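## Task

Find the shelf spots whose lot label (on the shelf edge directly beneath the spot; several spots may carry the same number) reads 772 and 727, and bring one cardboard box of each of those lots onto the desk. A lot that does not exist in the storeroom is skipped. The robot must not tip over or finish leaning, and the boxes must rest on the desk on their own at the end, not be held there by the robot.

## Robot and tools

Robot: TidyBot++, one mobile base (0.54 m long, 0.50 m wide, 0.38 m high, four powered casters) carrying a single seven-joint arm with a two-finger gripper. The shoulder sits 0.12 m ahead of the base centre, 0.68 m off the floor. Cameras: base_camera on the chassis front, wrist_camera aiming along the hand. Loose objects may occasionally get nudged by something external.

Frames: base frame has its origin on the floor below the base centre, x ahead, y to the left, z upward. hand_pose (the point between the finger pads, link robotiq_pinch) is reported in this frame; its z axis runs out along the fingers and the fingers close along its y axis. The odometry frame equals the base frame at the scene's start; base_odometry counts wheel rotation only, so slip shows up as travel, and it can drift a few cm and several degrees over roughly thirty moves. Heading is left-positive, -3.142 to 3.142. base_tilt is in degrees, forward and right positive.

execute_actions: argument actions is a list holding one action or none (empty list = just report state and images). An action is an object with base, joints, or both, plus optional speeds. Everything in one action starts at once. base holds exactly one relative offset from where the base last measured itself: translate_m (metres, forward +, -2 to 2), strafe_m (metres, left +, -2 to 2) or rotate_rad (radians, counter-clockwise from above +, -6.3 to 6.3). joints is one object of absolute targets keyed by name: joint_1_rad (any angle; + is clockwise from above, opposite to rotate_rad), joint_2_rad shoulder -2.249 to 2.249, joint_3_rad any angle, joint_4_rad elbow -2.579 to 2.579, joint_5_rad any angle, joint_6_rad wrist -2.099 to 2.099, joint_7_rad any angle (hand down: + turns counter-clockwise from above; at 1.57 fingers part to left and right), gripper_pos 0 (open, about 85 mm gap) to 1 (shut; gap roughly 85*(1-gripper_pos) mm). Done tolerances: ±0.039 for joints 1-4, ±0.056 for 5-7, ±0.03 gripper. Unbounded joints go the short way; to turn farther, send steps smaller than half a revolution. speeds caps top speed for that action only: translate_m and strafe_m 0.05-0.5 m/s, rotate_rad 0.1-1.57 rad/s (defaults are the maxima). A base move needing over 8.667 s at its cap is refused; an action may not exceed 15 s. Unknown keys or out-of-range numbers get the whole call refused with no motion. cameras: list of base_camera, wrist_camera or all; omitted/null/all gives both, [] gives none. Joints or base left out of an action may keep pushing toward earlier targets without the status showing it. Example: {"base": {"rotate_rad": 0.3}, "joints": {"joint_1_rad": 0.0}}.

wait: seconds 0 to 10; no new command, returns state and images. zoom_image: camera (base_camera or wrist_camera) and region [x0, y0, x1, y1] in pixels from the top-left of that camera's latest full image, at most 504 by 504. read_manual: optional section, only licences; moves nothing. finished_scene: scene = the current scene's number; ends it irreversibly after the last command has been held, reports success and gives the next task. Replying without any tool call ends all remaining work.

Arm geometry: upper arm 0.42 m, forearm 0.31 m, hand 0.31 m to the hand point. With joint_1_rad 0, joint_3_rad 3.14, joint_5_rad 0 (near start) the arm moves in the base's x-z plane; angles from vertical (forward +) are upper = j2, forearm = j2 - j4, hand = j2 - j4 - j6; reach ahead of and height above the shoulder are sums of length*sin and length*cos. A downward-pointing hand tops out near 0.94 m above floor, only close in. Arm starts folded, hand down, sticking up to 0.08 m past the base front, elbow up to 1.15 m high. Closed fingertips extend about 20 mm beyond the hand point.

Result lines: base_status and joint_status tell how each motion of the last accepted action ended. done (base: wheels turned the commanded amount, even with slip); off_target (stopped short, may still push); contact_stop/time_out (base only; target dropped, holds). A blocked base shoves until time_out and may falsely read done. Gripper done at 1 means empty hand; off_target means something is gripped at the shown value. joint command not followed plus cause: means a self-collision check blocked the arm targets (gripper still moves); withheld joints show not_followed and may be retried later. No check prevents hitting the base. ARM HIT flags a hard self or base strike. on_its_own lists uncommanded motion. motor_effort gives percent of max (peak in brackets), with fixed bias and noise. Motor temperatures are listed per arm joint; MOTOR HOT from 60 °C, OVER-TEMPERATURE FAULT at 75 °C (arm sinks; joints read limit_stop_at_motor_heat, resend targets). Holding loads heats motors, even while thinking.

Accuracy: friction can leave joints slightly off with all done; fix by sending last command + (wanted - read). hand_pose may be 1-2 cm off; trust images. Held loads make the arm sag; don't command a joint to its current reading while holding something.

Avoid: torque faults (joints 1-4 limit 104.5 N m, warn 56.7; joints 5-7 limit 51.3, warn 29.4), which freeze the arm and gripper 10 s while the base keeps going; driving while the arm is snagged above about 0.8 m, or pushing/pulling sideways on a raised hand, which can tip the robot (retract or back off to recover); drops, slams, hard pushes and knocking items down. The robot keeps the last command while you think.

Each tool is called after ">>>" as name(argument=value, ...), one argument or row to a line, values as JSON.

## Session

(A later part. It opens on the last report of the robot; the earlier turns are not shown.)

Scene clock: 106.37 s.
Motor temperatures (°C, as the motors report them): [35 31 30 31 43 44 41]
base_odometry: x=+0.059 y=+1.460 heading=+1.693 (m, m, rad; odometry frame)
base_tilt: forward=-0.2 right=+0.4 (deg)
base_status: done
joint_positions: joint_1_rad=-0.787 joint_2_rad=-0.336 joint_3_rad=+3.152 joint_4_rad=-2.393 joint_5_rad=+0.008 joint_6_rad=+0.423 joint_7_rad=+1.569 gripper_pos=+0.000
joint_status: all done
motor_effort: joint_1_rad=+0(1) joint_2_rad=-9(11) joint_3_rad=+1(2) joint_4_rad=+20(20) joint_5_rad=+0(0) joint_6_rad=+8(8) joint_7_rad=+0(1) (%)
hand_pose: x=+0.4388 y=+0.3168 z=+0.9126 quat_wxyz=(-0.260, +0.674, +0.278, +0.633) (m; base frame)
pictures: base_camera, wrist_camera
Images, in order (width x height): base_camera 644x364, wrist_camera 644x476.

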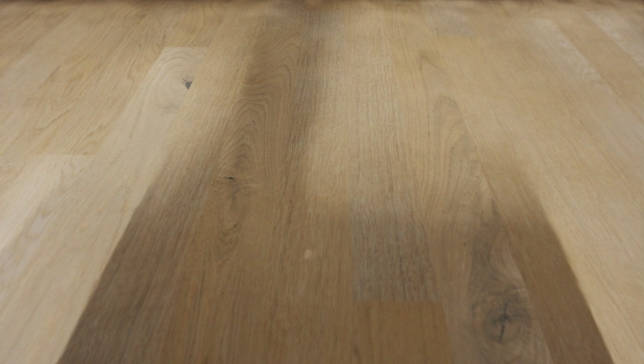

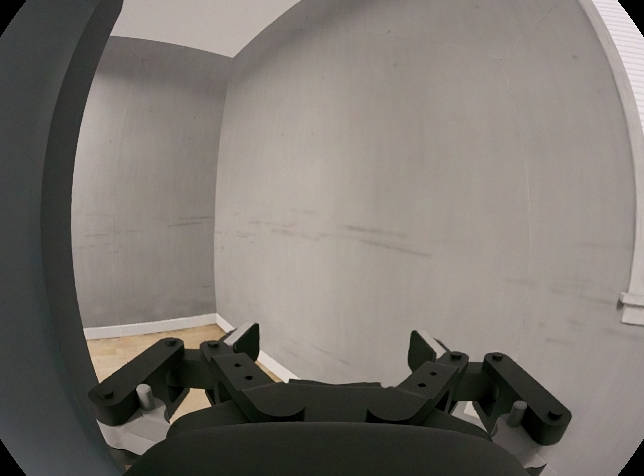

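>>> execute_actions(
  actions=[
    {"base":{"translate_m":0.72},"joints":{"joint_1_rad":-1.5}},
  ],
  cameras=[],
)

>>> execute_actions(
  actions=[
    {"base":{"rotate_rad":1.52},"joints":{"joint_1_rad":-0.3},"speeds":{"rotate_rad":0.8}},
  ],
)

Scene clock: 111.33 s.
Motor temperatures (°C, as the motors report them): [35 31 30 31 43 44 41]
base_odometry: x=-0.029 y=+2.175 heading=+1.693 (m, m, rad; odometry frame)
base_tilt: forward=-0.2 right=+0.4 (deg)
base_status: done
joint_positions: joint_1_rad=-1.485 joint_2_rad=-0.336 joint_3_rad=+3.152 joint_4_rad=-2.393 joint_5_rad=+0.008 joint_6_rad=+0.423 joint_7_rad=+1.569 gripper_pos=+0.000
joint_status: all done
motor_effort: joint_1_rad=+0(2) joint_2_rad=-9(9) joint_3_rad=+1(3) joint_4_rad=+20(21) joint_5_rad=+0(1) joint_6_rad=+8(7) joint_7_rad=+0(1) (%)
hand_pose: x=+0.1604 y=+0.4481 z=+0.9128 quat_wxyz=(-0.461, +0.538, +0.492, +0.506) (m; base frame)
pictures: none
No camera images: the call's "cameras" was empty. Leave "cameras" out to get every camera's image.

Scene clock: 114.20 s.
Motor temperatures (°C, as the motors report them): [35 31 30 31 43 44 41]
base_odometry: x=-0.029 y=+2.175 heading=-3.071 (m, m, rad; odometry frame)
base_tilt: forward=-0.2 right=+0.4 (deg)
base_status: done
joint_positions: joint_1_rad=-0.315 joint_2_rad=-0.336 joint_3_rad=+3.152 joint_4_rad=-2.393 joint_5_rad=+0.008 joint_6_rad=+0.423 joint_7_rad=+1.569 gripper_pos=+0.000
joint_status: all done
motor_effort: joint_1_rad=+0(1) joint_2_rad=-9(9) joint_3_rad=+1(2) joint_4_rad=+20(20) joint_5_rad=+0(0) joint_6_rad=+8(8) joint_7_rad=+0(0) (%)
hand_pose: x=+0.5477 y=+0.1368 z=+0.9127 quat_wxyz=(-0.105, +0.720, +0.113, +0.676) (m; base frame)
pictures: base_camera, wrist_camera
Images, in order (width x height): base_camera 644x364, wrist_camera 644x476.

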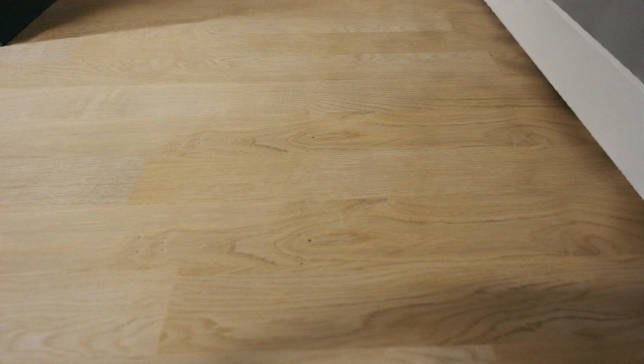

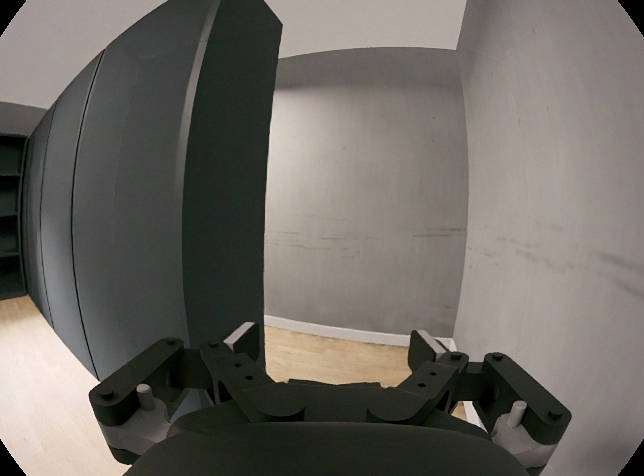

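>>> execute_actions(
  actions=[
    {"base":{"strafe_m":0.1}},
  ],
  cameras=[],
)

>>> execute_actions(
  actions=[
    {"base":{"translate_m":1.7}},
  ],
  cameras=["base_camera"],
)

>>> execute_actions(
  actions=[
    {"joints":{"joint_1_rad":-1.5}},
  ],
  cameras=["wrist_camera"],
)

Scene clock: 118.63 s.
Motor temperatures (°C, as the motors report them): [35 31 30 31 43 44 41]
base_odometry: x=-0.022 y=+2.075 heading=-3.070 (m, m, rad; odometry frame)
base_tilt: forward=-0.2 right=+0.5 (deg)
base_status: done
joint_positions: joint_1_rad=-0.313 joint_2_rad=-0.336 joint_3_rad=+3.152 joint_4_rad=-2.393 joint_5_rad=+0.008 joint_6_rad=+0.423 joint_7_rad=+1.569 gripper_pos=+0.000
joint_status: not commanded
motor_effort: joint_1_rad=+0(1) joint_2_rad=-9(10) joint_3_rad=+1(3) joint_4_rad=+20(20) joint_5_rad=+0(0) joint_6_rad=+8(8) joint_7_rad=+0(0) (%)
hand_pose: x=+0.5480 y=+0.1360 z=+0.9127 quat_wxyz=(-0.104, +0.720, +0.112, +0.677) (m; base frame)
pictures: none
No camera images: the call's "cameras" was empty. Leave "cameras" out to get every camera's image.

Scene clock: 123.40 s.
Motor temperatures (°C, as the motors report them): [35 31 30 31 43 44 41]
base_odometry: x=-1.718 y=+1.953 heading=-3.070 (m, m, rad; odometry frame)
base_tilt: forward=-0.2 right=+0.5 (deg)
base_status: done
joint_positions: joint_1_rad=-0.313 joint_2_rad=-0.337 joint_3_rad=+3.152 joint_4_rad=-2.393 joint_5_rad=+0.008 joint_6_rad=+0.422 joint_7_rad=+1.569 gripper_pos=+0.000
joint_status: not commanded
motor_effort: joint_1_rad=+0(0) joint_2_rad=-9(11) joint_3_rad=+1(2) joint_4_rad=+20(21) joint_5_rad=+0(0) joint_6_rad=+8(8) joint_7_rad=+0(0) (%)
hand_pose: x=+0.5476 y=+0.1359 z=+0.9125 quat_wxyz=(-0.104, +0.720, +0.112, +0.676) (m; base frame)
pictures: base_camera
Images, in order (width x height): base_camera 644x364.

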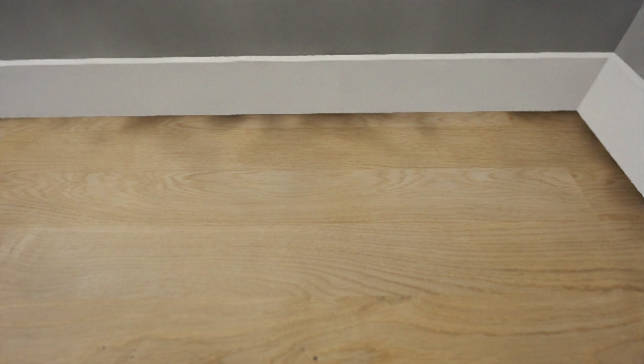

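Scene clock: 125.87 s.
Motor temperatures (°C, as the motors report them): [35 31 30 31 43 44 41]
base_odometry: x=-1.718 y=+1.953 heading=-3.070 (m, m, rad; odometry frame)
base_tilt: forward=-0.1 right=+0.4 (deg)
base_status: not commanded
joint_positions: joint_1_rad=-1.487 joint_2_rad=-0.337 joint_3_rad=+3.152 joint_4_rad=-2.393 joint_5_rad=+0.008 joint_6_rad=+0.422 joint_7_rad=+1.569 gripper_pos=+0.000
joint_status: all done
motor_effort: joint_1_rad=+0(0) joint_2_rad=-9(9) joint_3_rad=+1(2) joint_4_rad=+20(20) joint_5_rad=+0(0) joint_6_rad=+8(8) joint_7_rad=-1(0) (%)
hand_pose: x=+0.1595 y=+0.4478 z=+0.9125 quat_wxyz=(-0.461, +0.538, +0.492, +0.506) (m; base frame)
pictures: wrist_camera
Images, in order (width x height): wrist_camera 644x476.

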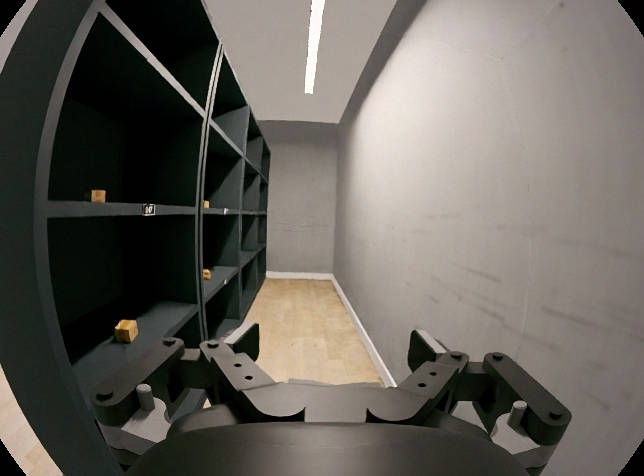

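>>> execute_actions(
  actions=[
    {"base":{"translate_m":0.27}},
  ],
  cameras=[],
)

>>> execute_actions(
  actions=[
    {"base":{"rotate_rad":3.14},"joints":{"joint_1_rad":0.02},"speeds":{"rotate_rad":1.0}},
  ],
  cameras=[],
)

>>> execute_actions(
  actions=[
    {"base":{"strafe_m":-1.0}},
  ],
)

Scene clock: 131.10 s.
Motor temperatures (°C, as the motors report them): [35 31 30 31 43 44 41]
base_odometry: x=-1.987 y=+1.933 heading=-3.070 (m, m, rad; odometry frame)
base_tilt: forward=-0.2 right=+0.4 (deg)
base_status: done
joint_positions: joint_1_rad=-1.488 joint_2_rad=-0.337 joint_3_rad=+3.152 joint_4_rad=-2.393 joint_5_rad=+0.008 joint_6_rad=+0.422 joint_7_rad=+1.569 gripper_pos=+0.000
joint_status: not commanded
motor_effort: joint_1_rad=+0(1) joint_2_rad=-9(9) joint_3_rad=+1(1) joint_4_rad=+20(20) joint_5_rad=+0(0) joint_6_rad=+7(8) joint_7_rad=-1(0) (%)
hand_pose: x=+0.1591 y=+0.4478 z=+0.9125 quat_wxyz=(-0.461, +0.538, +0.493, +0.505) (m; base frame)
pictures: none
No camera images: the call's "cameras" was empty. Leave "cameras" out to get every camera's image.

Scene clock: 135.20 s.
Motor temperatures (°C, as the motors report them): [35 31 30 31 43 44 41]
base_odometry: x=-1.987 y=+1.933 heading=+0.070 (m, m, rad; odometry frame)
base_tilt: forward=-0.3 right=+0.4 (deg)
base_status: done
joint_positions: joint_1_rad=+0.007 joint_2_rad=-0.337 joint_3_rad=+3.152 joint_4_rad=-2.393 joint_5_rad=+0.008 joint_6_rad=+0.422 joint_7_rad=+1.569 gripper_pos=+0.000
joint_status: all done
motor_effort: joint_1_rad=+0(1) joint_2_rad=-9(10) joint_3_rad=+1(3) joint_4_rad=+20(20) joint_5_rad=+0(1) joint_6_rad=+8(8) joint_7_rad=+0(0) (%)
hand_pose: x=+0.5686 y=-0.0061 z=+0.9125 quat_wxyz=(+0.005, +0.729, -0.004, +0.684) (m; base frame)
pictures: none
No camera images: the call's "cameras" was empty. Leave "cameras" out to get every camera's image.

Scene clock: 138.57 s.
Motor temperatures (°C, as the motors report them): [35 31 30 31 43 44 41]
base_odometry: x=-1.916 y=+0.936 heading=+0.071 (m, m, rad; odometry frame)
base_tilt: forward=-0.2 right=+0.4 (deg)
base_status: done
joint_positions: joint_1_rad=+0.008 joint_2_rad=-0.337 joint_3_rad=+3.152 joint_4_rad=-2.393 joint_5_rad=+0.008 joint_6_rad=+0.422 joint_7_rad=+1.569 gripper_pos=+0.000
joint_status: not commanded
motor_effort: joint_1_rad=+0(1) joint_2_rad=-9(9) joint_3_rad=+1(3) joint_4_rad=+20(20) joint_5_rad=+0(0) joint_6_rad=+7(7) joint_7_rad=+0(1) (%)
hand_pose: x=+0.5686 y=-0.0065 z=+0.9125 quat_wxyz=(+0.006, +0.729, -0.005, +0.684) (m; base frame)
pictures: base_camera, wrist_camera
Images, in order (width x height): base_camera 644x364, wrist_camera 644x476.

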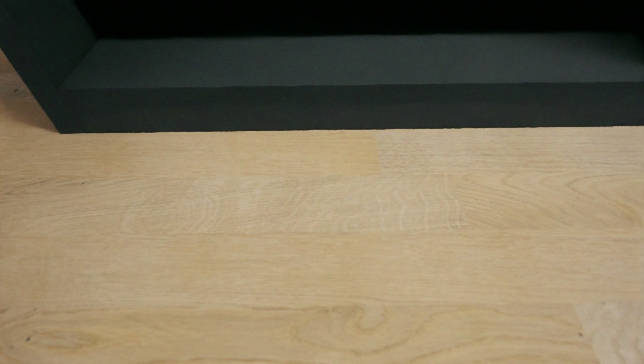

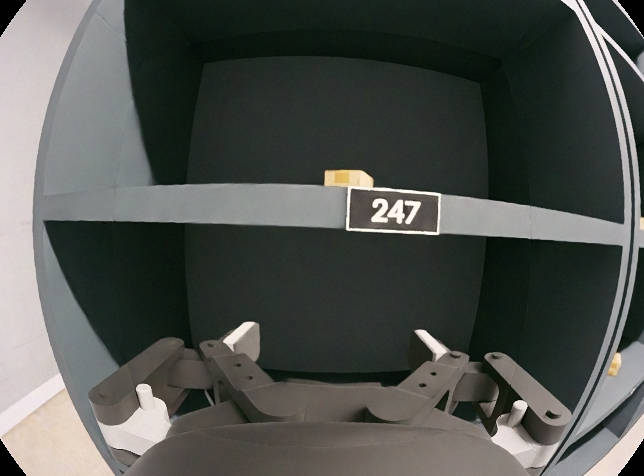

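>>> execute_actions(
  actions=[
    {"base":{"translate_m":-0.1},"joints":{"joint_2_rad":-0.65,"joint_4_rad":-2.57,"joint_6_rad":-0.1}},
  ],
  cameras=["wrist_camera"],
)

>>> execute_actions(
  actions=[
    {"base":{"strafe_m":-1.0}},
  ],
  cameras=["wrist_camera"],
)

Scene clock: 144.53 s.
Motor temperatures (°C, as the motors report them): [35 31 30 31 43 44 41]
base_odometry: x=-2.002 y=+0.929 heading=+0.071 (m, m, rad; odometry frame)
base_tilt: forward=-0.2 right=+0.5 (deg)
base_status: translate_m time_out (by the wheels' count: -0.086 of -0.100)
joint_positions: joint_1_rad=+0.009 joint_2_rad=-0.632 joint_3_rad=+3.152 joint_4_rad=-2.563 joint_5_rad=+0.008 joint_6_rad=-0.082 joint_7_rad=+1.569 gripper_pos=+0.000
joint_status: all done
motor_effort: joint_1_rad=+0(2) joint_2_rad=+1(14) joint_3_rad=+2(6) joint_4_rad=+20(24) joint_5_rad=+0(0) joint_6_rad=+7(10) joint_7_rad=+0(0) (%)
hand_pose: x=+0.4459 y=-0.0053 z=+0.7772 quat_wxyz=(+0.004, +0.845, -0.007, +0.535) (m; base frame)
pictures: wrist_camera
Images, in order (width x height): wrist_camera 644x476.

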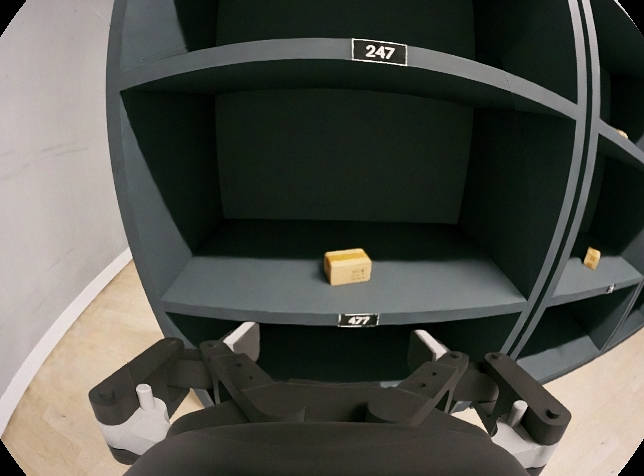

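not run: a stop came earlier in this reply.

Bumped the wall behind; move off it.

>>> execute_actions(
  actions=[
    {"base":{"translate_m":0.08}},
  ],
  cameras=["base_camera"],
)

>>> execute_actions(
  actions=[
    {"base":{"strafe_m":-1.0}},
  ],
)

Scene clock: 147.37 s.
Motor temperatures (°C, as the motors report them): [35 30 30 31 43 44 41]
base_odometry: x=-1.923 y=+0.935 heading=+0.072 (m, m, rad; odometry frame)
base_tilt: forward=-0.2 right=+0.4 (deg)
base_status: done
joint_positions: joint_1_rad=+0.009 joint_2_rad=-0.635 joint_3_rad=+3.152 joint_4_rad=-2.564 joint_5_rad=+0.008 joint_6_rad=-0.082 joint_7_rad=+1.569 gripper_pos=+0.000
joint_status: not commanded
motor_effort: joint_1_rad=+0(0) joint_2_rad=+1(3) joint_3_rad=+1(2) joint_4_rad=+20(21) joint_5_rad=+0(0) joint_6_rad=+7(7) joint_7_rad=-1(0) (%)
hand_pose: x=+0.4456 y=-0.0053 z=+0.7780 quat_wxyz=(+0.004, +0.844, -0.007, +0.536) (m; base frame)
pictures: base_camera
Images, in order (width x height): base_camera 644x364.

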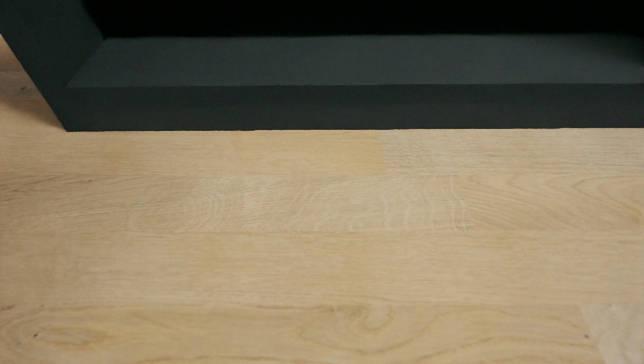

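Scene clock: 150.73 s.
Motor temperatures (°C, as the motors report them): [35 30 30 31 43 44 41]
base_odometry: x=-1.851 y=-0.062 heading=+0.071 (m, m, rad; odometry frame)
base_tilt: forward=-0.2 right=+0.5 (deg)
base_status: done
joint_positions: joint_1_rad=+0.009 joint_2_rad=-0.635 joint_3_rad=+3.152 joint_4_rad=-2.564 joint_5_rad=+0.008 joint_6_rad=-0.082 joint_7_rad=+1.569 gripper_pos=+0.000
joint_status: not commanded
motor_effort: joint_1_rad=+0(1) joint_2_rad=+1(3) joint_3_rad=+1(3) joint_4_rad=+20(20) joint_5_rad=+0(0) joint_6_rad=+7(7) joint_7_rad=+0(0) (%)
hand_pose: x=+0.4456 y=-0.0053 z=+0.7780 quat_wxyz=(+0.004, +0.844, -0.007, +0.536) (m; base frame)
pictures: base_camera, wrist_camera
Images, in order (width x height): base_camera 644x364, wrist_camera 644x476.

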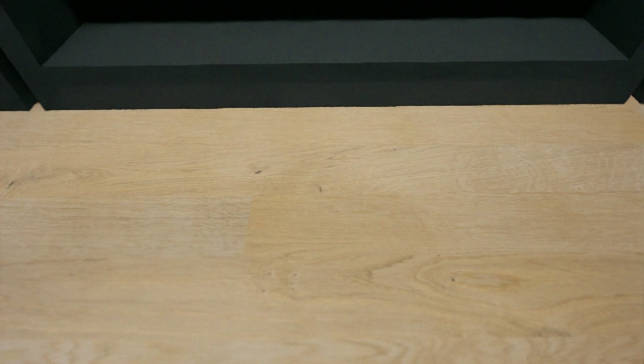

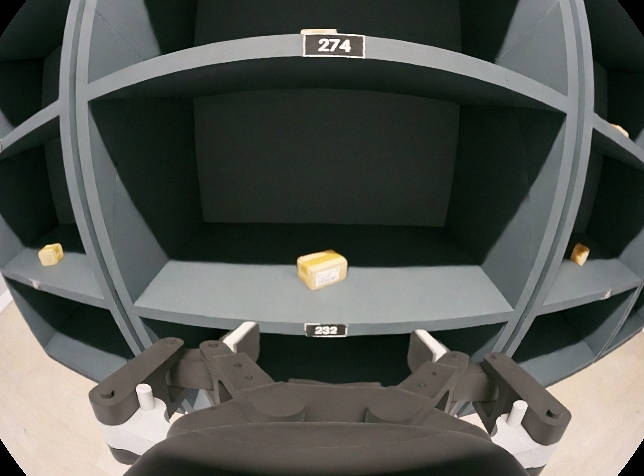

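>>> execute_actions(
  actions=[
    {"base":{"translate_m":0.07}},
  ],
  cameras=[],
)

>>> execute_actions(
  actions=[
    {"base":{"strafe_m":-0.9}},
  ],
)

Scene clock: 153.97 s.
Motor temperatures (°C, as the motors report them): [35 30 30 31 43 44 41]
base_odometry: x=-1.781 y=-0.058 heading=+0.071 (m, m, rad; odometry frame)
base_tilt: forward=-0.2 right=+0.4 (deg)
base_status: done
joint_positions: joint_1_rad=+0.009 joint_2_rad=-0.636 joint_3_rad=+3.152 joint_4_rad=-2.564 joint_5_rad=+0.008 joint_6_rad=-0.082 joint_7_rad=+1.569 gripper_pos=+0.000
joint_status: not commanded
motor_effort: joint_1_rad=+0(0) joint_2_rad=+1(3) joint_3_rad=+2(2) joint_4_rad=+20(21) joint_5_rad=+0(0) joint_6_rad=+7(8) joint_7_rad=-1(1) (%)
hand_pose: x=+0.4455 y=-0.0053 z=+0.7782 quat_wxyz=(+0.004, +0.844, -0.007, +0.536) (m; base frame)
pictures: none
No camera images: the call's "cameras" was empty. Leave "cameras" out to get every camera's image.

Scene clock: 157.13 s.
Motor temperatures (°C, as the motors report them): [35 30 30 31 43 44 41]
base_odometry: x=-1.717 y=-0.955 heading=+0.072 (m, m, rad; odometry frame)
base_tilt: forward=-0.2 right=+0.4 (deg)
base_status: done
joint_positions: joint_1_rad=+0.009 joint_2_rad=-0.636 joint_3_rad=+3.152 joint_4_rad=-2.564 joint_5_rad=+0.008 joint_6_rad=-0.082 joint_7_rad=+1.569 gripper_pos=+0.000
joint_status: not commanded
motor_effort: joint_1_rad=+0(0) joint_2_rad=+1(2) joint_3_rad=+1(3) joint_4_rad=+20(20) joint_5_rad=+0(0) joint_6_rad=+8(8) joint_7_rad=-1(0) (%)
hand_pose: x=+0.4455 y=-0.0053 z=+0.7782 quat_wxyz=(+0.004, +0.844, -0.007, +0.536) (m; base frame)
pictures: base_camera, wrist_camera
Images, in order (width x height): base_camera 644x364, wrist_camera 644x476.

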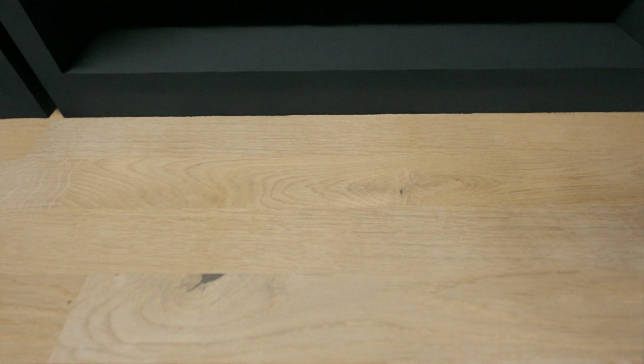

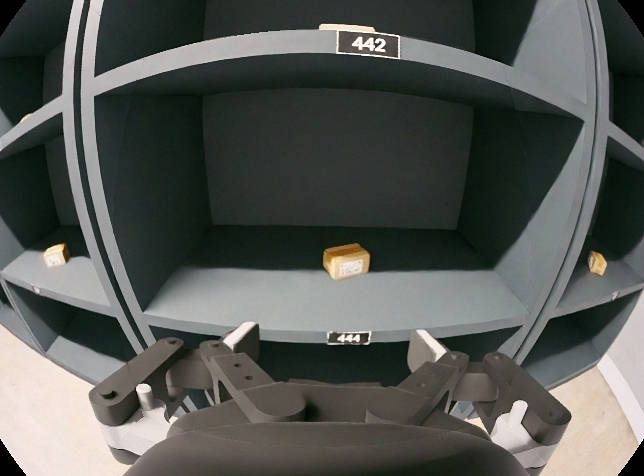

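>>> execute_actions(
  actions=[
    {"base":{"translate_m":0.05}},
  ],
  cameras=[],
)

>>> execute_actions(
  actions=[
    {"base":{"strafe_m":-0.92}},
  ],
)

Scene clock: 159.43 s.
Motor temperatures (°C, as the motors report them): [35 30 30 31 43 44 41]
base_odometry: x=-1.667 y=-0.952 heading=+0.072 (m, m, rad; odometry frame)
base_tilt: forward=-0.2 right=+0.4 (deg)
base_status: done
joint_positions: joint_1_rad=+0.009 joint_2_rad=-0.637 joint_3_rad=+3.152 joint_4_rad=-2.564 joint_5_rad=+0.008 joint_6_rad=-0.082 joint_7_rad=+1.569 gripper_pos=+0.000
joint_status: not commanded
motor_effort: joint_1_rad=+0(0) joint_2_rad=+1(5) joint_3_rad=+1(2) joint_4_rad=+20(21) joint_5_rad=+0(0) joint_6_rad=+7(8) joint_7_rad=-1(1) (%)
hand_pose: x=+0.4454 y=-0.0053 z=+0.7784 quat_wxyz=(+0.004, +0.844, -0.007, +0.536) (m; base frame)
pictures: none
No camera images: the call's "cameras" was empty. Leave "cameras" out to get every camera's image.

Scene clock: 162.63 s.
Motor temperatures (°C, as the motors report them): [35 30 30 31 43 44 41]
base_odometry: x=-1.601 y=-1.870 heading=+0.072 (m, m, rad; odometry frame)
base_tilt: forward=-0.1 right=+0.4 (deg)
base_status: done
joint_positions: joint_1_rad=+0.009 joint_2_rad=-0.637 joint_3_rad=+3.152 joint_4_rad=-2.564 joint_5_rad=+0.008 joint_6_rad=-0.082 joint_7_rad=+1.569 gripper_pos=+0.000
joint_status: not commanded
motor_effort: joint_1_rad=+0(1) joint_2_rad=+1(2) joint_3_rad=+2(3) joint_4_rad=+20(21) joint_5_rad=+0(0) joint_6_rad=+7(7) joint_7_rad=-1(1) (%)
hand_pose: x=+0.4454 y=-0.0053 z=+0.7784 quat_wxyz=(+0.004, +0.844, -0.007, +0.536) (m; base frame)
pictures: base_camera, wrist_camera
Images, in order (width x height): base_camera 644x364, wrist_camera 644x476.

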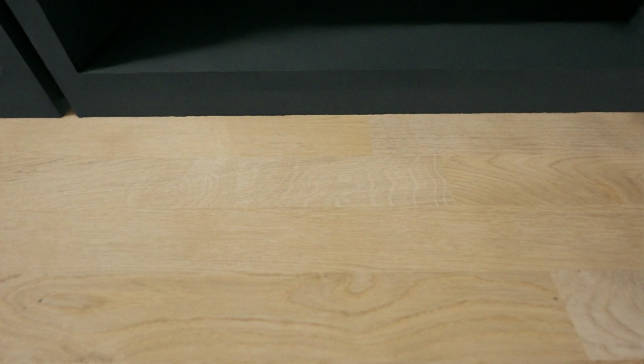

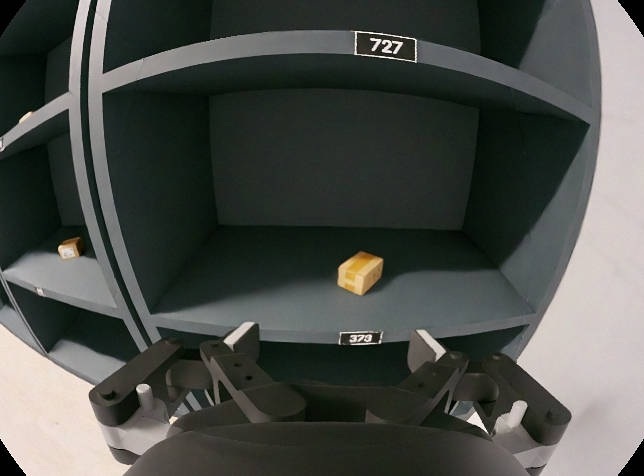

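>>> execute_actions(
  actions=[
    {"joints":{"joint_2_rad":-0.5,"joint_4_rad":-1.8,"joint_6_rad":-0.45}},
  ],
  cameras=["wrist_camera"],
)

Scene clock: 166.60 s.
Motor temperatures (°C, as the motors report them): [35 30 30 31 43 44 41]
base_odometry: x=-1.601 y=-1.870 heading=+0.072 (m, m, rad; odometry frame)
base_tilt: forward=-0.3 right=+0.4 (deg)
base_status: not commanded
joint_positions: joint_1_rad=+0.009 joint_2_rad=-0.527 joint_3_rad=+3.152 joint_4_rad=-1.808 joint_5_rad=+0.008 joint_6_rad=-0.425 joint_7_rad=+1.569 gripper_pos=+0.000
joint_status: all done
motor_effort: joint_1_rad=+0(0) joint_2_rad=-4(4) joint_3_rad=+2(2) joint_4_rad=+21(23) joint_5_rad=+0(0) joint_6_rad=+8(8) joint_7_rad=+0(1) (%)
hand_pose: x=+0.5173 y=-0.0093 z=+1.0934 quat_wxyz=(+0.007, +0.753, -0.008, +0.658) (m; base frame)
pictures: wrist_camera
Images, in order (width x height): wrist_camera 644x476.

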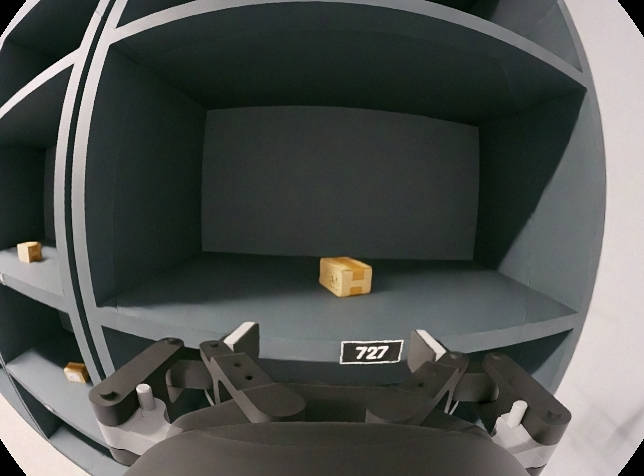

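>>> execute_actions(
  actions=[
    {"base":{"strafe_m":-0.22},"joints":{"joint_1_rad":-0.45},"speeds":{"strafe_m":0.2}},
  ],
  cameras=["base_camera"],
)

>>> execute_actions(
  actions=[
    {"base":{"translate_m":0.28},"joints":{"joint_6_rad":-0.52},"speeds":{"translate_m":0.2}},
  ],
)

Scene clock: 177.23 s.
Motor temperatures (°C, as the motors report them): [35 30 30 31 43 44 41]
base_odometry: x=-1.585 y=-2.089 heading=+0.072 (m, m, rad; odometry frame)
base_tilt: forward=-0.2 right=+0.5 (deg)
base_status: done
joint_positions: joint_1_rad=-0.436 joint_2_rad=-0.524 joint_3_rad=+3.152 joint_4_rad=-1.808 joint_5_rad=+0.008 joint_6_rad=-0.426 joint_7_rad=+1.569 gripper_pos=+0.000
joint_status: all done
motor_effort: joint_1_rad=+0(0) joint_2_rad=-4(4) joint_3_rad=+2(3) joint_4_rad=+22(22) joint_5_rad=+0(0) joint_6_rad=+8(8) joint_7_rad=+0(1) (%)
hand_pose: x=+0.4833 y=+0.1635 z=+1.0922 quat_wxyz=(-0.138, +0.737, +0.159, +0.642) (m; base frame)
pictures: base_camera
Images, in order (width x height): base_camera 644x364.

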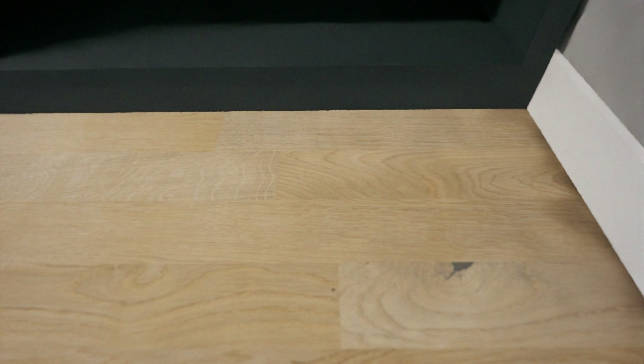

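Scene clock: 179.40 s.
Motor temperatures (°C, as the motors report them): [35 30 30 31 43 44 41]
base_odometry: x=-1.305 y=-2.069 heading=+0.072 (m, m, rad; odometry frame)
base_tilt: forward=-0.2 right=+0.5 (deg)
base_status: done
joint_positions: joint_1_rad=-0.436 joint_2_rad=-0.513 joint_3_rad=+3.152 joint_4_rad=-1.805 joint_5_rad=+0.008 joint_6_rad=-0.504 joint_7_rad=+1.569 gripper_pos=+0.000
joint_status: all done
motor_effort: joint_1_rad=+0(0) joint_2_rad=-4(6) joint_3_rad=+2(3) joint_4_rad=+21(22) joint_5_rad=+0(0) joint_6_rad=+8(9) joint_7_rad=-1(0) (%)
hand_pose: x=+0.4831 y=+0.1636 z=+1.0653 quat_wxyz=(-0.131, +0.765, +0.165, +0.609) (m; base frame)
pictures: base_camera, wrist_camera
Images, in order (width x height): base_camera 644x364, wrist_camera 644x476.

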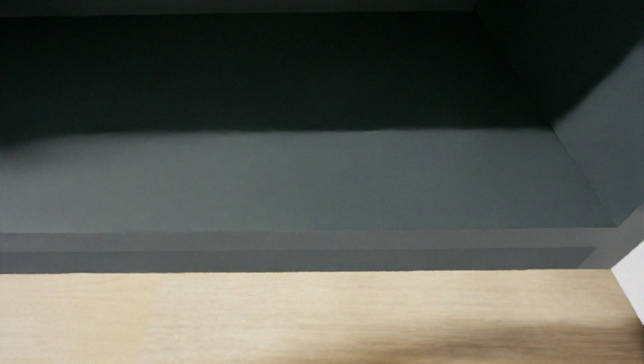

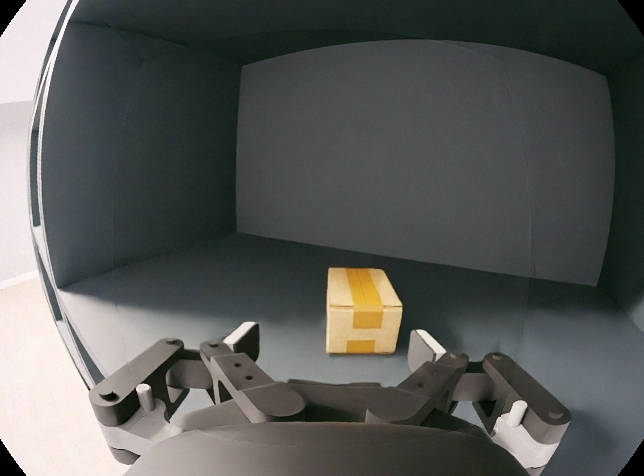

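>>> execute_actions(
  actions=[
    {"base":{"translate_m":0.045},"joints":{"joint_6_rad":-0.58},"speeds":{"translate_m":0.1}},
  ],
  cameras=["wrist_camera"],
)

Scene clock: 183.53 s.
Motor temperatures (°C, as the motors report them): [35 30 30 31 43 44 41]
base_odometry: x=-1.260 y=-2.066 heading=+0.072 (m, m, rad; odometry frame)
base_tilt: forward=-0.2 right=+0.5 (deg)
base_status: done
joint_positions: joint_1_rad=-0.436 joint_2_rad=-0.510 joint_3_rad=+3.152 joint_4_rad=-1.805 joint_5_rad=+0.008 joint_6_rad=-0.562 joint_7_rad=+1.569 gripper_pos=+0.000
joint_status: all done
motor_effort: joint_1_rad=-1(0) joint_2_rad=-4(7) joint_3_rad=+2(3) joint_4_rad=+21(23) joint_5_rad=+0(0) joint_6_rad=+8(8) joint_7_rad=+0(1) (%)
hand_pose: x=+0.4800 y=+0.1622 z=+1.0470 quat_wxyz=(-0.126, +0.783, +0.169, +0.586) (m; base frame)
pictures: wrist_camera
Images, in order (width x height): wrist_camera 644x476.

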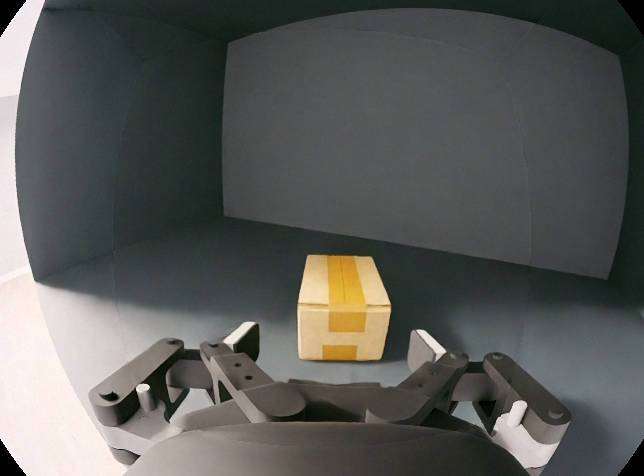

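>>> execute_actions(
  actions=[
    {"joints":{"joint_2_rad":-0.27,"joint_4_rad":-1.705,"joint_6_rad":-0.415}},
  ],
  cameras=["wrist_camera"],
)

Scene clock: 185.87 s.
Motor temperatures (°C, as the motors report them): [35 30 30 31 43 44 41]
base_odometry: x=-1.260 y=-2.066 heading=+0.072 (m, m, rad; odometry frame)
base_tilt: forward=-0.2 right=+0.4 (deg)
base_status: not commanded
joint_positions: joint_1_rad=-0.436 joint_2_rad=-0.280 joint_3_rad=+3.152 joint_4_rad=-1.718 joint_5_rad=+0.008 joint_6_rad=-0.439 joint_7_rad=+1.569 gripper_pos=+0.000
joint_status: all done
motor_effort: joint_1_rad=+0(1) joint_2_rad=-13(15) joint_3_rad=+1(2) joint_4_rad=+22(22) joint_5_rad=+0(0) joint_6_rad=+7(8) joint_7_rad=-1(0) (%)
hand_pose: x=+0.5676 y=+0.2028 z=+1.0341 quat_wxyz=(-0.123, +0.788, +0.171, +0.578) (m; base frame)
pictures: wrist_camera
Images, in order (width x height): wrist_camera 644x476.

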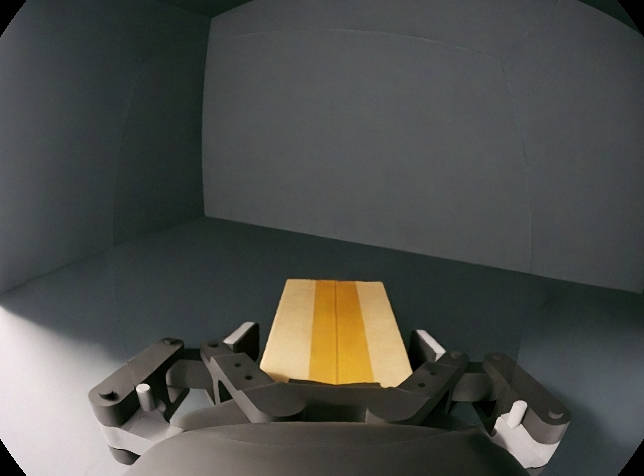

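>>> execute_actions(
  actions=[
    {"joints":{"gripper_pos":1}},
  ],
  cameras=[],
)

>>> execute_actions(
  actions=[
    {"joints":{"joint_2_rad":-0.5}},
  ],
  cameras=["wrist_camera"],
)

>>> execute_actions(
  actions=[
    {"base":{"translate_m":-0.22}},
  ],
  cameras=[],
)

>>> execute_actions(
  actions=[
    {"base":{"rotate_rad":0.05},"joints":{"joint_1_rad":-1.6}},
  ],
)

Scene clock: 190.10 s.
Motor temperatures (°C, as the motors report them): [35 30 30 31 43 44 41]
base_odometry: x=-1.260 y=-2.066 heading=+0.072 (m, m, rad; odometry frame)
base_tilt: forward=-0.2 right=+0.5 (deg)
base_status: not commanded
joint_positions: joint_1_rad=-0.436 joint_2_rad=-0.280 joint_3_rad=+3.152 joint_4_rad=-1.713 joint_5_rad=+0.008 joint_6_rad=-0.436 joint_7_rad=+1.569 gripper_pos=+0.343
joint_status: gripper_pos off_target (ended at +0.343, target +1.000)
motor_effort: joint_1_rad=+0(0) joint_2_rad=-14(15) joint_3_rad=+1(2) joint_4_rad=+23(24) joint_5_rad=+0(0) joint_6_rad=+8(8) joint_7_rad=+0(0) (%)
hand_pose: x=+0.5681 y=+0.2031 z=+1.0376 quat_wxyz=(-0.124, +0.786, +0.170, +0.581) (m; base frame)
pictures: none
No camera images: the call's "cameras" was empty. Leave "cameras" out to get every camera's image.

Scene clock: 191.37 s.
Motor temperatures (°C, as the motors report them): [35 30 30 31 43 44 41]
base_odometry: x=-1.260 y=-2.066 heading=+0.072 (m, m, rad; odometry frame)
base_tilt: forward=-0.1 right=+0.5 (deg)
base_status: not commanded
joint_positions: joint_1_rad=-0.436 joint_2_rad=-0.493 joint_3_rad=+3.152 joint_4_rad=-1.713 joint_5_rad=+0.008 joint_6_rad=-0.436 joint_7_rad=+1.569 gripper_pos=+0.343
joint_status: all done
motor_effort: joint_1_rad=+0(1) joint_2_rad=-6(16) joint_3_rad=+1(2) joint_4_rad=+23(24) joint_5_rad=+0(0) joint_6_rad=+9(9) joint_7_rad=+0(1) (%)
hand_pose: x=+0.4896 y=+0.1664 z=+1.1344 quat_wxyz=(-0.142, +0.720, +0.155, +0.661) (m; base frame)
pictures: wrist_camera
Images, in order (width x height): wrist_camera 644x476.

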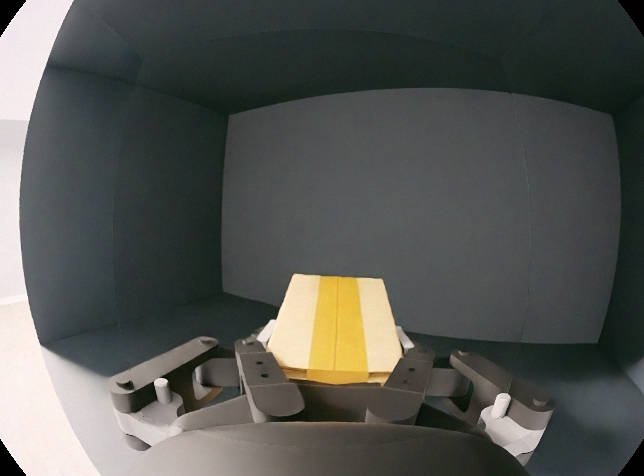

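Scene clock: 193.13 s.
Motor temperatures (°C, as the motors report them): [35 30 30 31 43 44 41]
base_odometry: x=-1.480 y=-2.082 heading=+0.073 (m, m, rad; odometry frame)
base_tilt: forward=-0.2 right=+0.5 (deg)
base_status: done
joint_positions: joint_1_rad=-0.438 joint_2_rad=-0.495 joint_3_rad=+3.152 joint_4_rad=-1.713 joint_5_rad=+0.008 joint_6_rad=-0.436 joint_7_rad=+1.569 gripper_pos=+0.343
joint_status: not commanded
motor_effort: joint_1_rad=+0(1) joint_2_rad=-5(11) joint_3_rad=+1(4) joint_4_rad=+22(24) joint_5_rad=+0(0) joint_6_rad=+9(9) joint_7_rad=+0(1) (%)
hand_pose: x=+0.4888 y=+0.1667 z=+1.1350 quat_wxyz=(-0.143, +0.719, +0.156, +0.662) (m; base frame)
pictures: none
No camera images: the call's "cameras" was empty. Leave "cameras" out to get every camera's image.

Scene clock: 195.57 s.
Motor temperatures (°C, as the motors report them): [35 30 30 31 43 44 41]
base_odometry: x=-1.480 y=-2.082 heading=+0.123 (m, m, rad; odometry frame)
base_tilt: forward=-0.3 right=+0.5 (deg)
base_status: done
joint_positions: joint_1_rad=-1.587 joint_2_rad=-0.495 joint_3_rad=+3.152 joint_4_rad=-1.713 joint_5_rad=+0.008 joint_6_rad=-0.436 joint_7_rad=+1.569 gripper_pos=+0.343
joint_status: all done
motor_effort: joint_1_rad=+0(1) joint_2_rad=-5(6) joint_3_rad=+2(1) joint_4_rad=+22(23) joint_5_rad=+0(1) joint_6_rad=+8(9) joint_7_rad=+0(1) (%)
hand_pose: x=+0.1183 y=+0.4056 z=+1.1350 quat_wxyz=(-0.479, +0.519, +0.521, +0.478) (m; base frame)
pictures: base_camera, wrist_camera
Images, in order (width x height): base_camera 644x364, wrist_camera 644x476.

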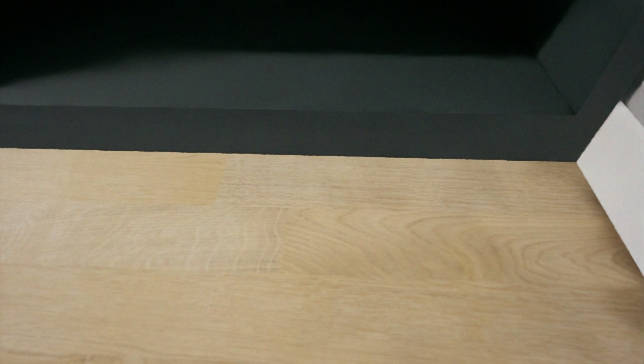

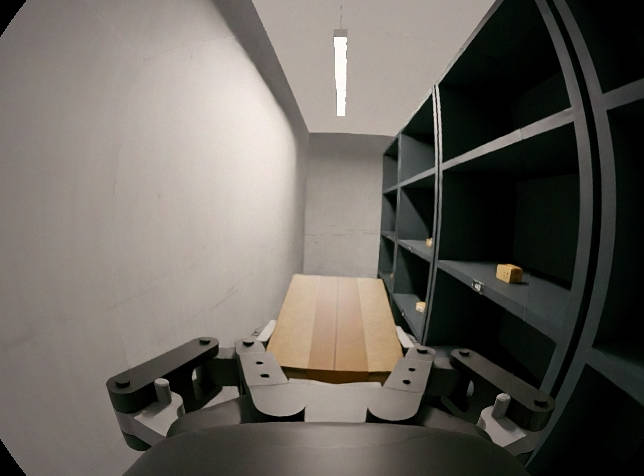

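>>> execute_actions(
  actions=[
    {"base":{"strafe_m":2.0}},
  ],
  cameras=["base_camera"],
)

Scene clock: 202.37 s.
Motor temperatures (°C, as the motors report them): [35 30 30 31 43 44 41]
base_odometry: x=-1.726 y=-0.097 heading=+0.123 (m, m, rad; odometry frame)
base_tilt: forward=-0.2 right=+0.4 (deg)
base_status: done
joint_positions: joint_1_rad=-1.587 joint_2_rad=-0.495 joint_3_rad=+3.152 joint_4_rad=-1.712 joint_5_rad=+0.008 joint_6_rad=-0.436 joint_7_rad=+1.569 gripper_pos=+0.343
joint_status: not commanded
motor_effort: joint_1_rad=-1(1) joint_2_rad=-6(9) joint_3_rad=+1(3) joint_4_rad=+22(23) joint_5_rad=+0(1) joint_6_rad=+9(8) joint_7_rad=+0(0) (%)
hand_pose: x=+0.1183 y=+0.4056 z=+1.1351 quat_wxyz=(-0.480, +0.519, +0.521, +0.478) (m; base frame)
pictures: base_camera
Images, in order (width x height): base_camera 644x364.

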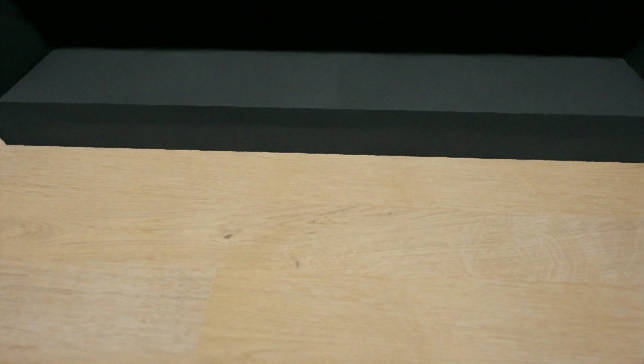

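>>> execute_actions(
  actions=[
    {"base":{"strafe_m":1.95},"joints":{"joint_1_rad":-0.7}},
  ],
)

Scene clock: 209.60 s.
Motor temperatures (°C, as the motors report them): [35 30 30 31 43 44 41]
base_odometry: x=-1.966 y=+1.838 heading=+0.123 (m, m, rad; odometry frame)
base_tilt: forward=-0.3 right=+0.4 (deg)
base_status: done
joint_positions: joint_1_rad=-0.713 joint_2_rad=-0.495 joint_3_rad=+3.152 joint_4_rad=-1.712 joint_5_rad=+0.008 joint_6_rad=-0.436 joint_7_rad=+1.569 gripper_pos=+0.343
joint_status: all done
motor_effort: joint_1_rad=+0(1) joint_2_rad=-5(8) joint_3_rad=+2(3) joint_4_rad=+22(23) joint_5_rad=+0(0) joint_6_rad=+9(9) joint_7_rad=-1(2) (%)
hand_pose: x=+0.4293 y=+0.2606 z=+1.1354 quat_wxyz=(-0.232, +0.691, +0.253, +0.636) (m; base frame)
pictures: base_camera, wrist_camera
Images, in order (width x height): base_camera 644x364, wrist_camera 644x476.

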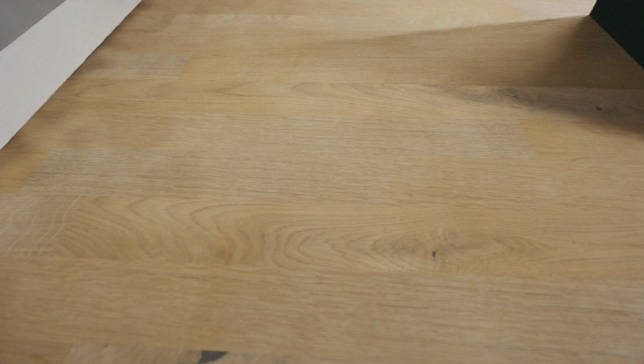

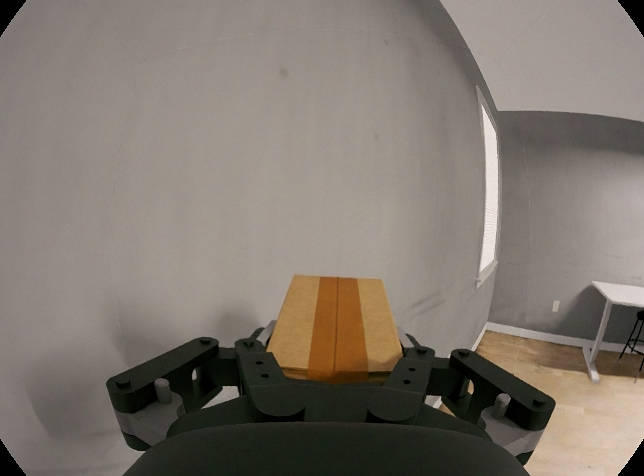

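>>> execute_actions(
  actions=[
    {"base":{"rotate_rad":-0.17},"joints":{"joint_1_rad":0.015}},
  ],
  cameras=[],
)

>>> execute_actions(
  actions=[
    {"base":{"translate_m":2.0},"joints":{"joint_2_rad":0.3,"joint_4_rad":-1.81,"joint_6_rad":0.31}},
  ],
)

Scene clock: 213.90 s.
Motor temperatures (°C, as the motors report them): [35 30 30 31 43 44 41]
base_odometry: x=-1.966 y=+1.839 heading=-0.047 (m, m, rad; odometry frame)
base_tilt: forward=-0.3 right=+0.4 (deg)
base_status: done
joint_positions: joint_1_rad=+0.002 joint_2_rad=-0.495 joint_3_rad=+3.152 joint_4_rad=-1.712 joint_5_rad=+0.008 joint_6_rad=-0.436 joint_7_rad=+1.569 gripper_pos=+0.343
joint_status: all done
motor_effort: joint_1_rad=-1(1) joint_2_rad=-5(7) joint_3_rad=+1(3) joint_4_rad=+22(23) joint_5_rad=+0(0) joint_6_rad=+9(9) joint_7_rad=+0(1) (%)
hand_pose: x=+0.5242 y=-0.0066 z=+1.1354 quat_wxyz=(+0.005, +0.736, -0.005, +0.677) (m; base frame)
pictures: none
No camera images: the call's "cameras" was empty. Leave "cameras" out to get every camera's image.

Scene clock: 219.27 s.
Motor temperatures (°C, as the motors report them): [35 30 30 31 43 44 41]
base_odometry: x=+0.032 y=+1.742 heading=-0.048 (m, m, rad; odometry frame)
base_tilt: forward=-0.2 right=+0.4 (deg)
base_status: done
joint_positions: joint_1_rad=+0.002 joint_2_rad=+0.296 joint_3_rad=+3.152 joint_4_rad=-1.807 joint_5_rad=+0.008 joint_6_rad=+0.282 joint_7_rad=+1.569 gripper_pos=+0.343
joint_status: all done
motor_effort: joint_1_rad=-1(1) joint_2_rad=-34(38) joint_3_rad=+1(3) joint_4_rad=+20(21) joint_5_rad=+0(0) joint_6_rad=+9(8) joint_7_rad=+0(1) (%)
hand_pose: x=+0.8143 y=-0.0059 z=+0.8471 quat_wxyz=(+0.006, +0.790, -0.001, +0.613) (m; base frame)
pictures: base_camera, wrist_camera
Images, in order (width x height): base_camera 644x364, wrist_camera 644x476.

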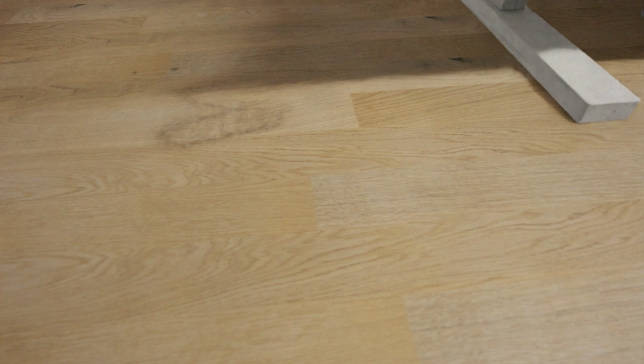

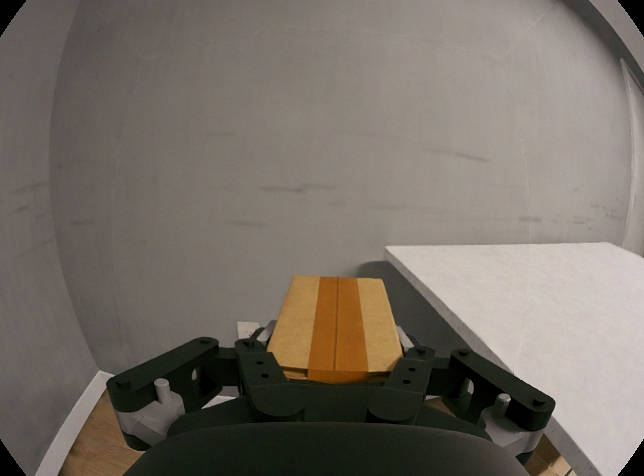

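>>> execute_actions(
  actions=[
    {"base":{"strafe_m":-0.5}},
  ],
  cameras=[],
)

>>> execute_actions(
  actions=[
    {"base":{"translate_m":0.12},"joints":{"joint_2_rad":0.43,"joint_6_rad":0.385}},
  ],
)

Scene clock: 223.87 s.
Motor temperatures (°C, as the motors report them): [35 30 30 31 43 44 41]
base_odometry: x=+0.008 y=+1.243 heading=-0.047 (m, m, rad; odometry frame)
base_tilt: forward=-0.2 right=+0.5 (deg)
base_status: done
joint_positions: joint_1_rad=+0.017 joint_2_rad=+0.296 joint_3_rad=+3.152 joint_4_rad=-1.808 joint_5_rad=+0.008 joint_6_rad=+0.282 joint_7_rad=+1.569 gripper_pos=+0.343
joint_status: not commanded
motor_effort: joint_1_rad=+0(3) joint_2_rad=-35(35) joint_3_rad=+1(4) joint_4_rad=+20(21) joint_5_rad=+0(1) joint_6_rad=+8(9) joint_7_rad=+0(0) (%)
hand_pose: x=+0.8141 y=-0.0163 z=+0.8471 quat_wxyz=(+0.010, +0.790, -0.007, +0.613) (m; base frame)
pictures: none
No camera images: the call's "cameras" was empty. Leave "cameras" out to get every camera's image.

Scene clock: 225.23 s.
Motor temperatures (°C, as the motors report them): [35 30 30 31 43 44 41]
base_odometry: x=+0.128 y=+1.237 heading=-0.048 (m, m, rad; odometry frame)
base_tilt: forward=-0.2 right=+0.4 (deg)
base_status: done
joint_positions: joint_1_rad=+0.017 joint_2_rad=+0.436 joint_3_rad=+3.152 joint_4_rad=-1.809 joint_5_rad=+0.008 joint_6_rad=+0.362 joint_7_rad=+1.569 gripper_pos=+0.343
joint_status: all done
motor_effort: joint_1_rad=+0(0) joint_2_rad=-38(43) joint_3_rad=+1(1) joint_4_rad=+19(22) joint_5_rad=+0(0) joint_6_rad=+8(9) joint_7_rad=-1(0) (%)
hand_pose: x=+0.8385 y=-0.0165 z=+0.7716 quat_wxyz=(+0.010, +0.808, -0.006, +0.589) (m; base frame)
pictures: base_camera, wrist_camera
Images, in order (width x height): base_camera 644x364, wrist_camera 644x476.

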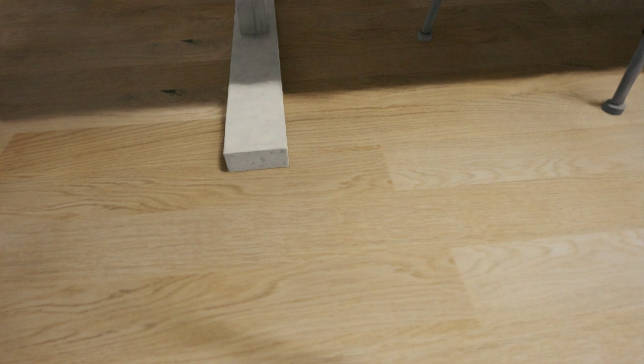

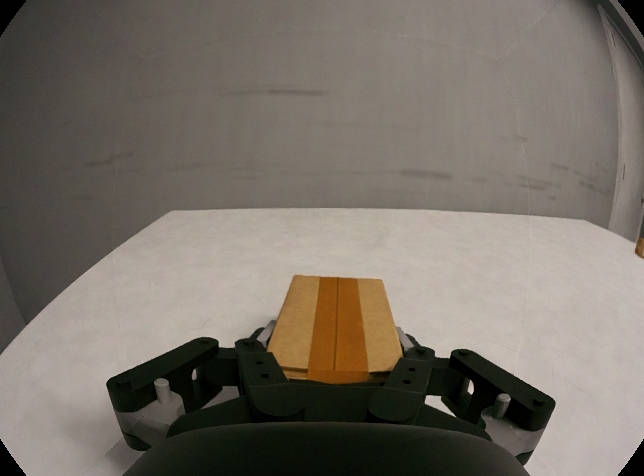

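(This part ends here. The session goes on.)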